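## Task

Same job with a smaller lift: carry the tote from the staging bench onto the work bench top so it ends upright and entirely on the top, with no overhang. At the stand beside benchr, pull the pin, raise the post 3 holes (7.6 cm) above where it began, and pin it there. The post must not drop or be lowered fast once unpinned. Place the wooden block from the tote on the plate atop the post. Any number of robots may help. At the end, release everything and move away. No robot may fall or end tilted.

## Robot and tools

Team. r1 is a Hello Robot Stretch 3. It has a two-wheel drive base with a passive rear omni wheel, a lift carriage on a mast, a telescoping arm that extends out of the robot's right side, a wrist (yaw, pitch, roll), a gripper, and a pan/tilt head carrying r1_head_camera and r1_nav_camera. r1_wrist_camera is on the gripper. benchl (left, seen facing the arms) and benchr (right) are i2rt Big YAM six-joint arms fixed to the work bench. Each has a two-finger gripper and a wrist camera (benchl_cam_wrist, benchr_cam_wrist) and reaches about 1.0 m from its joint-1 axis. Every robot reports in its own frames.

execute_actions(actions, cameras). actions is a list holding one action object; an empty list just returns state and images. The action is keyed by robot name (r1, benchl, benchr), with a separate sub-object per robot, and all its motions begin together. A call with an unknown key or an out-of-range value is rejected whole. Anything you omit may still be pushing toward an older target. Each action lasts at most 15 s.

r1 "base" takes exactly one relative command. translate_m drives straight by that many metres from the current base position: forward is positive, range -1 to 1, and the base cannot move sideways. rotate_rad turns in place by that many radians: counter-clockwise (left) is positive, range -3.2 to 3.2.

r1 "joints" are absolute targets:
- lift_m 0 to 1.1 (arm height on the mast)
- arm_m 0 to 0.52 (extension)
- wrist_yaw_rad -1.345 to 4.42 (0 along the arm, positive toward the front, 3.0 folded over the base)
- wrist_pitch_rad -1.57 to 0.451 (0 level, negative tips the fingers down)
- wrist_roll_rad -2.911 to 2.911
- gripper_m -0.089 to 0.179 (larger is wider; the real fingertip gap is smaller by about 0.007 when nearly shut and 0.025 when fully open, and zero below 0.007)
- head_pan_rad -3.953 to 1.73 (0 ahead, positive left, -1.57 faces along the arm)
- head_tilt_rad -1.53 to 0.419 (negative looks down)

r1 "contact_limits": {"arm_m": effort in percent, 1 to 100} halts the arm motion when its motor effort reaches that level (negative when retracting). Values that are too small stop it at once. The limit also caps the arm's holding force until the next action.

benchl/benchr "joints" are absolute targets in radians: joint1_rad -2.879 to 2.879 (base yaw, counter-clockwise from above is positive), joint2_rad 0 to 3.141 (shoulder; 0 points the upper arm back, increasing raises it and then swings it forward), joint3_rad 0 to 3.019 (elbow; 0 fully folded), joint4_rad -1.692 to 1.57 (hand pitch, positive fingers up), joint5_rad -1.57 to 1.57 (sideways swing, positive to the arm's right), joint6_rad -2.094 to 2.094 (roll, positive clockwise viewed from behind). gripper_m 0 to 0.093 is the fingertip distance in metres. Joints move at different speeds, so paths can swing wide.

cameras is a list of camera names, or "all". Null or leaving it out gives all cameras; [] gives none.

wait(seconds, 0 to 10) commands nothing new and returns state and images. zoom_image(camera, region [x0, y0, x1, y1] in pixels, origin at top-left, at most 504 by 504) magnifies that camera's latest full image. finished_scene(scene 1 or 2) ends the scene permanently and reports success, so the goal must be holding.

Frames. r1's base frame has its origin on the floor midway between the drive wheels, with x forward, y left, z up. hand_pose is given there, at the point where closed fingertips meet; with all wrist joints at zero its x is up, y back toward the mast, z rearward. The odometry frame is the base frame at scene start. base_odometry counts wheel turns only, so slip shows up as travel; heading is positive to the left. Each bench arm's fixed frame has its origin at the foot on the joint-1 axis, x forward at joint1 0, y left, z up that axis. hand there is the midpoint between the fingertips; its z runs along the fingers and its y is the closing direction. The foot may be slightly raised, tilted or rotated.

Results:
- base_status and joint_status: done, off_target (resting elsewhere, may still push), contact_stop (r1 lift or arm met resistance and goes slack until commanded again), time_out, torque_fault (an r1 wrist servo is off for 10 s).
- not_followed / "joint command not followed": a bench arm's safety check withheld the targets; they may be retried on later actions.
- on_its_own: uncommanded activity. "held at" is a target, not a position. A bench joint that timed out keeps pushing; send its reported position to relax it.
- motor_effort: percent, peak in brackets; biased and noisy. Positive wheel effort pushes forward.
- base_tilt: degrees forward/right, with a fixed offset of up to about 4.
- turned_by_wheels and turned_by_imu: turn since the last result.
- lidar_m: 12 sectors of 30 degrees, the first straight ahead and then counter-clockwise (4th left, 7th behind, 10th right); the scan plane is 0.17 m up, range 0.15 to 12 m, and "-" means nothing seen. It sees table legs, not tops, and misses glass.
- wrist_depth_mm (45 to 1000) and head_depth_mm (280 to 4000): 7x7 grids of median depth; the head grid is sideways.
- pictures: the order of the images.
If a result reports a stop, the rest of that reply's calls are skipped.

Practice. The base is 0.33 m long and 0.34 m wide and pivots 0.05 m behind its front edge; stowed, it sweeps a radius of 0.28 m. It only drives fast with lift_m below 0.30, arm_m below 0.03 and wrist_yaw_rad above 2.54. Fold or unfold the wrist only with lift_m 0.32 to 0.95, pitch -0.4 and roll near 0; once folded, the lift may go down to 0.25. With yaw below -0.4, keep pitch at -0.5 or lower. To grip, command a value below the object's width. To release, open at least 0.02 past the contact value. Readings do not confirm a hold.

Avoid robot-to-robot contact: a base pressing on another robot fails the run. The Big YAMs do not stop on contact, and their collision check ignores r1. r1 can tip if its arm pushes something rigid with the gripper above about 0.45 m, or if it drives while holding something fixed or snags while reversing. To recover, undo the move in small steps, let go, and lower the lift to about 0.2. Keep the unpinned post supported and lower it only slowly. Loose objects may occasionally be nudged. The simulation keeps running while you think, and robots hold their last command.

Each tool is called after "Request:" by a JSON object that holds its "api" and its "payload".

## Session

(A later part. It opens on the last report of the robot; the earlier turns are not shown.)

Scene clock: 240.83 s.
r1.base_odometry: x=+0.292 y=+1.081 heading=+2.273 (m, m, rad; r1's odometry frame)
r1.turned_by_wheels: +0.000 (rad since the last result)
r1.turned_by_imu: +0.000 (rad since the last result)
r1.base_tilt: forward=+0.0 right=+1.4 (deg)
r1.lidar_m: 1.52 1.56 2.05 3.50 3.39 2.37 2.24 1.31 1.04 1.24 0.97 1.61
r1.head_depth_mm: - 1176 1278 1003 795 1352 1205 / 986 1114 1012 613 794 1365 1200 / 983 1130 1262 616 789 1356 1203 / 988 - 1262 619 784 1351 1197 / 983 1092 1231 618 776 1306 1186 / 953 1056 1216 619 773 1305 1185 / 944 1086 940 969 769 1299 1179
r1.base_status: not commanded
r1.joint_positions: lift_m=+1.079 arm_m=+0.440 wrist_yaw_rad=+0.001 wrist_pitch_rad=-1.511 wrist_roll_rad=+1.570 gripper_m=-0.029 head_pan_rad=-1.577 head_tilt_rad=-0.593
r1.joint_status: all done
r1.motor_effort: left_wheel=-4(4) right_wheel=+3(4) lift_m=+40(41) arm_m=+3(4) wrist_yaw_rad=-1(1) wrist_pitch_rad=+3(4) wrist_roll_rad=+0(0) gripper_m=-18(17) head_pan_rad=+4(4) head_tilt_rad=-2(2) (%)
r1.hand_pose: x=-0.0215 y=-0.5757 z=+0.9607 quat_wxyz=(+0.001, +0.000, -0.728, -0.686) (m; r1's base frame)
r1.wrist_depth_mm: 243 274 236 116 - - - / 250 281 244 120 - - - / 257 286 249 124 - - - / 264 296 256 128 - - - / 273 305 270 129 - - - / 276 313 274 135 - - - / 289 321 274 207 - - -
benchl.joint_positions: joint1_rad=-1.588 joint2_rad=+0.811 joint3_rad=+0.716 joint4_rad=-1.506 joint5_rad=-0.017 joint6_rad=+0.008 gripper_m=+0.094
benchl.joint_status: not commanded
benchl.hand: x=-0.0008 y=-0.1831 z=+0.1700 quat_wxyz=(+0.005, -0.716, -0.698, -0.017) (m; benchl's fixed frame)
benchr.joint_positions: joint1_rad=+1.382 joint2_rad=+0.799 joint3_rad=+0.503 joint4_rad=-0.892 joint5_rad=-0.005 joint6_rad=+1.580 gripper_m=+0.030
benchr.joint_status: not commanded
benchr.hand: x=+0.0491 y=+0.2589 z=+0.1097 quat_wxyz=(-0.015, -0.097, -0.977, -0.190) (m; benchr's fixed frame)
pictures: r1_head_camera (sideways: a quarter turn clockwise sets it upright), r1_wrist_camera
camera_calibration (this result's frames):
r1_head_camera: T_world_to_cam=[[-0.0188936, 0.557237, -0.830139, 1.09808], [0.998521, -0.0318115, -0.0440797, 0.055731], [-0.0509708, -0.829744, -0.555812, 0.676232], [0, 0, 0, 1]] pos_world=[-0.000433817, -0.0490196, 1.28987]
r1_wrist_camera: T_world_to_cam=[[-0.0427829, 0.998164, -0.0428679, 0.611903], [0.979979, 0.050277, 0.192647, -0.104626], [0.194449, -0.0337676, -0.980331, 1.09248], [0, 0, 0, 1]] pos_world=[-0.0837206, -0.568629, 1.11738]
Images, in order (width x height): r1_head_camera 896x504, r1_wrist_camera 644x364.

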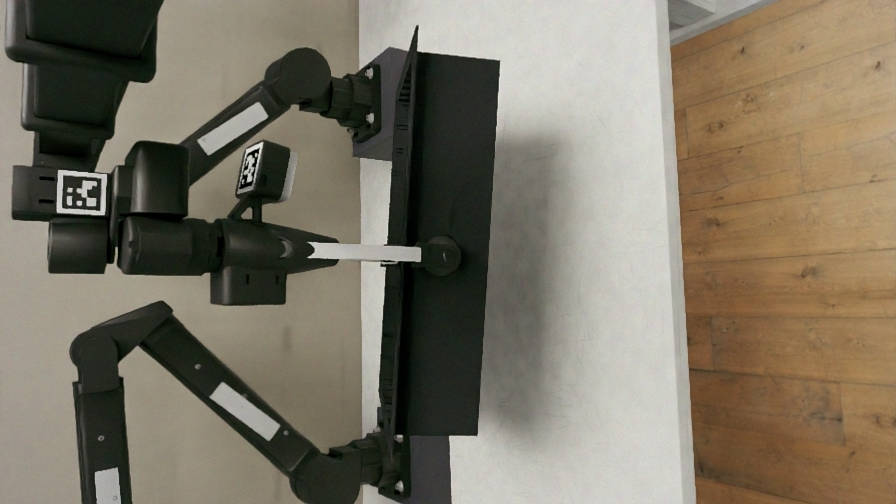

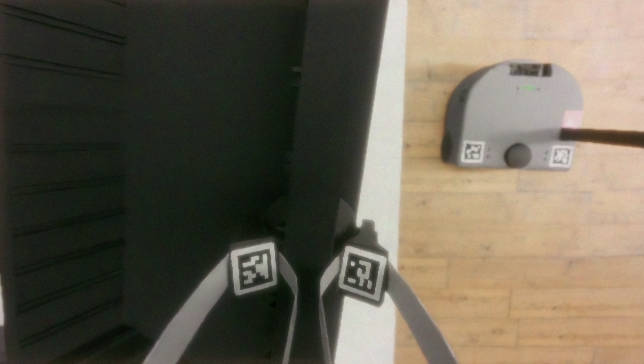

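Request:
{"api": "execute_actions", "payload": {"actions": [{"r1":{"base":{"rotate_rad":0.04},"joints":{"arm_m":0.41,"lift_m":0.98}}}], "cameras": []}}

Request:
{"api": "execute_actions", "payload": {"actions": [{"r1":{"joints":{"lift_m":0.897}}}], "cameras": []}}

Request:
{"api": "execute_actions", "payload": {"actions": [{"r1":{"joints":{"gripper_m":0.09}}}], "cameras": []}}

Request:
{"api": "execute_actions", "payload": {"actions": [{"r1":{"joints":{"lift_m":1.0}}}], "cameras": []}}

Request:
{"api": "execute_actions", "payload": {"actions": [{"r1":{"joints":{"arm_m":0.1,"lift_m":1.08}}}], "cameras": ["r1_head_camera","r1_nav_camera"]}}

Scene clock: 243.70 s.
r1.base_odometry: x=+0.292 y=+1.081 heading=+2.313 (m, m, rad; r1's odometry frame)
r1.turned_by_wheels: +0.040 (rad since the last result)
r1.turned_by_imu: +0.040 (rad since the last result)
r1.base_tilt: forward=-0.1 right=+1.3 (deg)
r1.lidar_m: 1.52 1.57 2.12 3.08 3.22 2.33 2.24 1.31 1.04 1.24 0.97 1.59
r1.head_depth_mm: 993 1134 - 960 768 1360 1203 / 978 1093 1279 999 645 1361 1198 / 976 874 1287 868 650 1355 1200 / 1010 1100 - 876 711 1350 1194 / 959 1063 1229 883 710 1338 1194 / 961 1076 1221 993 703 1309 1178 / 955 1099 1172 988 769 1296 1177
r1.base_status: done
r1.joint_positions: lift_m=+0.981 arm_m=+0.410 wrist_yaw_rad=+0.001 wrist_pitch_rad=-1.507 wrist_roll_rad=+1.571 gripper_m=-0.029 head_pan_rad=-1.577 head_tilt_rad=-0.593
r1.joint_status: all done
r1.motor_effort: left_wheel=-4(10) right_wheel=+3(11) lift_m=+15(39) arm_m=-3(4) wrist_yaw_rad=-1(1) wrist_pitch_rad=+2(3) wrist_roll_rad=-1(1) gripper_m=-18(17) head_pan_rad=+4(5) head_tilt_rad=-2(2) (%)
r1.hand_pose: x=-0.0215 y=-0.5474 z=+0.8620 quat_wxyz=(+0.000, +0.000, -0.729, -0.684) (m; r1's base frame)
r1.wrist_depth_mm: 243 267 233 115 932 973 950 / 252 275 239 118 992 - 997 / 255 282 245 122 - - - / 264 290 249 127 - - - / 275 301 267 129 - - - / 283 314 273 135 - - - / 288 311 270 223 - - -
benchl.joint_positions: joint1_rad=-1.588 joint2_rad=+0.811 joint3_rad=+0.716 joint4_rad=-1.506 joint5_rad=-0.017 joint6_rad=+0.008 gripper_m=+0.094
benchl.joint_status: not commanded
benchl.hand: x=-0.0008 y=-0.1831 z=+0.1700 quat_wxyz=(+0.005, -0.716, -0.698, -0.017) (m; benchl's fixed frame)
benchr.joint_positions: joint1_rad=+1.382 joint2_rad=+0.799 joint3_rad=+0.503 joint4_rad=-0.892 joint5_rad=-0.005 joint6_rad=+1.580 gripper_m=+0.030
benchr.joint_status: not commanded
benchr.hand: x=+0.0491 y=+0.2589 z=+0.1097 quat_wxyz=(-0.015, -0.097, -0.977, -0.190) (m; benchr's fixed frame)
pictures: none
No camera images: the call's "cameras" was empty. Leave "cameras" out to get every camera's image.

Scene clock: 245.30 s.
r1.base_odometry: x=+0.292 y=+1.081 heading=+2.313 (m, m, rad; r1's odometry frame)
r1.turned_by_wheels: +0.000 (rad since the last result)
r1.turned_by_imu: +0.000 (rad since the last result)
r1.base_tilt: forward=+0.0 right=+1.3 (deg)
r1.lidar_m: 1.52 1.57 2.12 3.10 3.22 2.34 2.24 1.32 1.05 1.24 0.97 1.59
r1.head_depth_mm: 996 1143 1209 1010 - - 1180 / 980 1083 1213 - 719 1357 1207 / 971 1123 - 917 717 1352 1197 / 1012 1115 1216 912 715 1342 1196 / 964 1062 1234 924 720 1344 1192 / 962 1076 1224 963 721 1299 1184 / 967 1102 1170 986 767 1294 1180
r1.base_status: not commanded
r1.joint_positions: lift_m=+0.898 arm_m=+0.410 wrist_yaw_rad=+0.001 wrist_pitch_rad=-1.498 wrist_roll_rad=+1.571 gripper_m=-0.029 head_pan_rad=-1.577 head_tilt_rad=-0.593
r1.joint_status: all done
r1.motor_effort: left_wheel=-4(4) right_wheel=+4(4) lift_m=+14(19) arm_m=-3(3) wrist_yaw_rad=-1(1) wrist_pitch_rad=-1(2) wrist_roll_rad=+0(1) gripper_m=-21(19) head_pan_rad=+4(5) head_tilt_rad=-2(2) (%)
r1.hand_pose: x=-0.0215 y=-0.5497 z=+0.7789 quat_wxyz=(+0.000, +0.000, -0.732, -0.681) (m; r1's base frame)
r1.wrist_depth_mm: 202 201 198 115 201 868 866 / 210 205 204 119 206 904 - / 216 213 211 123 215 - - / 224 221 218 127 222 - 960 / 230 228 224 130 603 993 986 / 239 236 234 136 - - - / 249 247 239 142 247 - -
benchl.joint_positions: joint1_rad=-1.588 joint2_rad=+0.811 joint3_rad=+0.716 joint4_rad=-1.506 joint5_rad=-0.017 joint6_rad=+0.008 gripper_m=+0.094
benchl.joint_status: not commanded
benchl.hand: x=-0.0008 y=-0.1831 z=+0.1700 quat_wxyz=(+0.005, -0.716, -0.698, -0.017) (m; benchl's fixed frame)
benchr.joint_positions: joint1_rad=+1.382 joint2_rad=+0.799 joint3_rad=+0.503 joint4_rad=-0.892 joint5_rad=-0.005 joint6_rad=+1.580 gripper_m=+0.030
benchr.joint_status: not commanded
benchr.hand: x=+0.0491 y=+0.2589 z=+0.1097 quat_wxyz=(-0.015, -0.097, -0.977, -0.190) (m; benchr's fixed frame)
pictures: none
No camera images: the call's "cameras" was empty. Leave "cameras" out to get every camera's image.

Scene clock: 247.00 s.
r1.base_odometry: x=+0.292 y=+1.081 heading=+2.313 (m, m, rad; r1's odometry frame)
r1.turned_by_wheels: +0.000 (rad since the last result)
r1.turned_by_imu: +0.000 (rad since the last result)
r1.base_tilt: forward=+0.0 right=+1.3 (deg)
r1.lidar_m: 1.52 1.57 2.12 3.10 3.23 2.34 2.24 1.31 1.04 1.24 0.97 1.59
r1.head_depth_mm: 997 1133 1214 1009 - - 1184 / 981 1083 1207 - 719 1364 1201 / 969 1121 - 916 727 1346 1196 / 1010 1115 1214 914 713 1347 1197 / 966 1062 1230 928 719 1346 1187 / 960 1079 1219 965 723 1292 1186 / 966 1099 1172 986 768 1302 1179
r1.base_status: not commanded
r1.joint_positions: lift_m=+0.898 arm_m=+0.410 wrist_yaw_rad=+0.001 wrist_pitch_rad=-1.495 wrist_roll_rad=+1.571 gripper_m=+0.090 head_pan_rad=-1.577 head_tilt_rad=-0.593
r1.joint_status: all done
r1.motor_effort: left_wheel=-3(4) right_wheel=+3(4) lift_m=+15(15) arm_m=-3(3) wrist_yaw_rad=-1(1) wrist_pitch_rad=-2(2) wrist_roll_rad=+0(0) gripper_m=+1(80) head_pan_rad=+4(4) head_tilt_rad=-2(2) (%)
r1.hand_pose: x=-0.0215 y=-0.5503 z=+0.7789 quat_wxyz=(+0.000, +0.000, -0.733, -0.680) (m; r1's base frame)
r1.wrist_depth_mm: 203 202 201 120 201 895 841 / 211 209 207 124 207 887 - / 217 216 214 128 215 - - / 225 224 222 133 222 969 957 / 233 231 229 137 231 971 981 / 241 239 239 141 237 - - / 251 249 246 161 - - -
benchl.joint_positions: joint1_rad=-1.588 joint2_rad=+0.811 joint3_rad=+0.716 joint4_rad=-1.506 joint5_rad=-0.017 joint6_rad=+0.008 gripper_m=+0.094
benchl.joint_status: not commanded
benchl.hand: x=-0.0008 y=-0.1831 z=+0.1700 quat_wxyz=(+0.005, -0.716, -0.698, -0.017) (m; benchl's fixed frame)
benchr.joint_positions: joint1_rad=+1.382 joint2_rad=+0.799 joint3_rad=+0.503 joint4_rad=-0.892 joint5_rad=-0.005 joint6_rad=+1.580 gripper_m=+0.030
benchr.joint_status: not commanded
benchr.hand: x=+0.0491 y=+0.2589 z=+0.1097 quat_wxyz=(-0.015, -0.097, -0.977, -0.190) (m; benchr's fixed frame)
pictures: none
No camera images: the call's "cameras" was empty. Leave "cameras" out to get every camera's image.

Scene clock: 248.77 s.
r1.base_odometry: x=+0.292 y=+1.081 heading=+2.313 (m, m, rad; r1's odometry frame)
r1.turned_by_wheels: +0.000 (rad since the last result)
r1.turned_by_imu: +0.000 (rad since the last result)
r1.base_tilt: forward=-0.1 right=+1.3 (deg)
r1.lidar_m: 1.52 1.57 2.12 3.10 3.23 2.34 2.24 1.31 1.04 1.24 0.97 1.59
r1.head_depth_mm: 997 1120 - 998 798 1361 1205 / 980 1093 1236 989 722 1356 1198 / 973 - 1262 910 729 1351 1196 / 1010 1088 - 910 715 1340 1196 / 964 1061 1235 925 718 1341 1191 / 960 1076 1216 962 721 1305 1188 / 965 1106 1170 986 768 1297 1180
r1.base_status: not commanded
r1.joint_positions: lift_m=+0.999 arm_m=+0.410 wrist_yaw_rad=+0.001 wrist_pitch_rad=-1.495 wrist_roll_rad=+1.571 gripper_m=+0.090 head_pan_rad=-1.577 head_tilt_rad=-0.593
r1.joint_status: all done
r1.motor_effort: left_wheel=-4(4) right_wheel=+3(3) lift_m=+38(42) arm_m=-3(3) wrist_yaw_rad=-1(1) wrist_pitch_rad=-1(2) wrist_roll_rad=+0(0) gripper_m=+0(1) head_pan_rad=+4(5) head_tilt_rad=-2(2) (%)
r1.hand_pose: x=-0.0215 y=-0.5503 z=+0.8808 quat_wxyz=(+0.000, +0.000, -0.733, -0.680) (m; r1's base frame)
r1.wrist_depth_mm: 278 303 296 293 933 949 953 / 285 310 308 302 - - 978 / 291 322 314 311 - - - / 299 331 328 323 - - - / 304 341 337 338 341 - - / 315 355 351 344 356 - - / 303 325 337 357 - - -
benchl.joint_positions: joint1_rad=-1.588 joint2_rad=+0.811 joint3_rad=+0.716 joint4_rad=-1.506 joint5_rad=-0.017 joint6_rad=+0.008 gripper_m=+0.094
benchl.joint_status: not commanded
benchl.hand: x=-0.0008 y=-0.1831 z=+0.1700 quat_wxyz=(+0.005, -0.716, -0.698, -0.017) (m; benchl's fixed frame)
benchr.joint_positions: joint1_rad=+1.382 joint2_rad=+0.799 joint3_rad=+0.503 joint4_rad=-0.892 joint5_rad=-0.005 joint6_rad=+1.580 gripper_m=+0.030
benchr.joint_status: not commanded
benchr.hand: x=+0.0491 y=+0.2589 z=+0.1097 quat_wxyz=(-0.015, -0.097, -0.977, -0.190) (m; benchr's fixed frame)
pictures: none
No camera images: the call's "cameras" was empty. Leave "cameras" out to get every camera's image.

Scene clock: 252.27 s.
r1.base_odometry: x=+0.292 y=+1.081 heading=+2.313 (m, m, rad; r1's odometry frame)
r1.turned_by_wheels: +0.000 (rad since the last result)
r1.turned_by_imu: +0.000 (rad since the last result)
r1.base_tilt: forward=-0.1 right=+1.3 (deg)
r1.lidar_m: 1.52 1.57 2.12 3.09 3.24 2.33 2.24 1.31 1.05 1.24 0.97 1.59
r1.head_depth_mm: - - - 1043 733 1368 1210 / - - - 1021 719 1361 1203 / 977 - - - 715 1353 1200 / 987 1133 - - - 1360 1227 / 964 1060 1234 1115 718 1342 1188 / 961 1073 1219 966 724 1302 1187 / 964 1099 1170 989 767 1302 1183
r1.base_status: not commanded
r1.joint_positions: lift_m=+1.079 arm_m=+0.100 wrist_yaw_rad=+0.001 wrist_pitch_rad=-1.495 wrist_roll_rad=+1.571 gripper_m=+0.090 head_pan_rad=-1.577 head_tilt_rad=-0.593
r1.joint_status: all done
r1.motor_effort: left_wheel=-3(3) right_wheel=+4(4) lift_m=+37(37) arm_m=-4(2) wrist_yaw_rad=-1(1) wrist_pitch_rad=-2(1) wrist_roll_rad=-1(0) gripper_m=+2(1) head_pan_rad=+4(4) head_tilt_rad=-2(2) (%)
r1.hand_pose: x=-0.0215 y=-0.2403 z=+0.9608 quat_wxyz=(+0.000, +0.000, -0.733, -0.680) (m; r1's base frame)
r1.wrist_depth_mm: 363 397 - - - - - / 366 399 - - - - - / 367 406 - - - - - / 382 428 - - - - - / 388 434 - - - - - / 408 450 - - - - - / 463 471 - - - - -
benchl.joint_positions: joint1_rad=-1.588 joint2_rad=+0.811 joint3_rad=+0.716 joint4_rad=-1.506 joint5_rad=-0.017 joint6_rad=+0.008 gripper_m=+0.094
benchl.joint_status: not commanded
benchl.hand: x=-0.0008 y=-0.1831 z=+0.1700 quat_wxyz=(+0.005, -0.716, -0.698, -0.017) (m; benchl's fixed frame)
benchr.joint_positions: joint1_rad=+1.382 joint2_rad=+0.799 joint3_rad=+0.503 joint4_rad=-0.892 joint5_rad=-0.005 joint6_rad=+1.580 gripper_m=+0.030
benchr.joint_status: not commanded
benchr.hand: x=+0.0491 y=+0.2589 z=+0.1097 quat_wxyz=(-0.015, -0.097, -0.977, -0.190) (m; benchr's fixed frame)
pictures: r1_head_camera (sideways: a quarter turn clockwise sets it upright), r1_nav_camera (sideways: a quarter turn counterclockwise sets it upright)
camera_calibration (this result's frames):
r1_head_camera: T_world_to_cam=[[-0.0188935, 0.55728, -0.83011, 1.09804], [0.998521, -0.031809, -0.044081, 0.0557327], [-0.0509704, -0.829715, -0.555855, 0.676287], [0, 0, 0, 1]] pos_world=[-0.000433802, -0.0490189, 1.28987]
r1_nav_camera: T_world_to_cam=[[-0.0498118, -0.576661, 0.815464, -1.01209], [-0.998443, 0.0492675, -0.0261491, 0.0892148], [-0.0250966, -0.815497, -0.578217, 0.709506], [0, 0, 0, 1]] pos_world=[0.0564679, -0.0094307, 1.23791]
Images, in order (width x height): r1_head_camera 896x504, r1_nav_camera 672x504.

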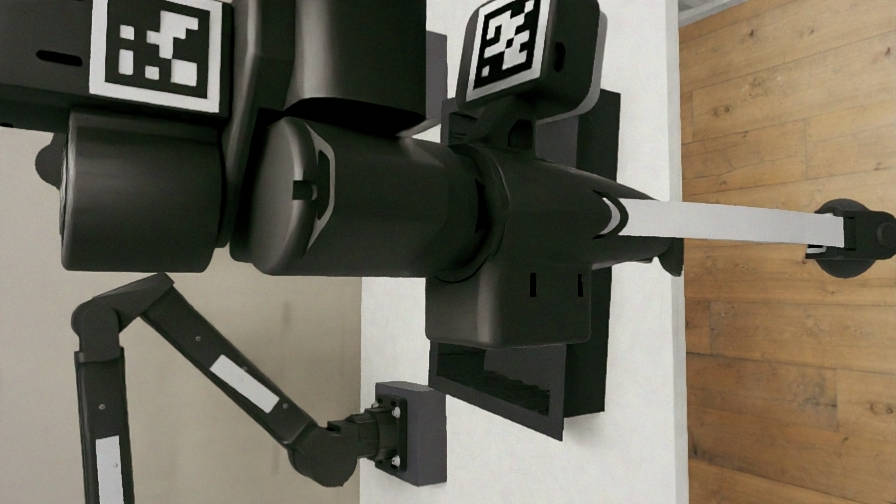

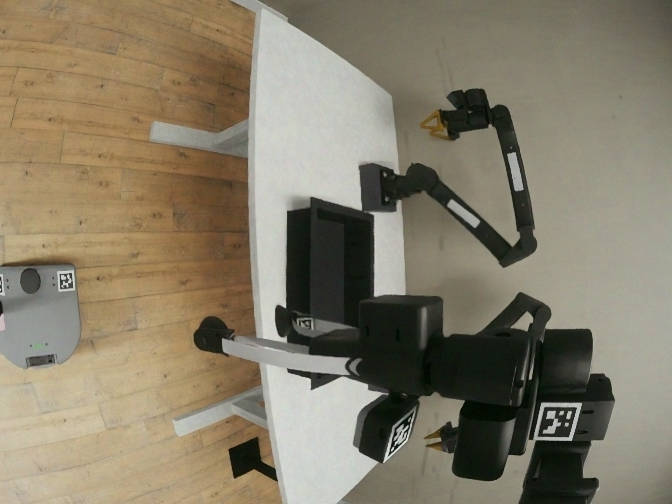

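Request:
{"api": "finished_scene", "payload": {"scene": 2}}

The scene is finished: the task was done.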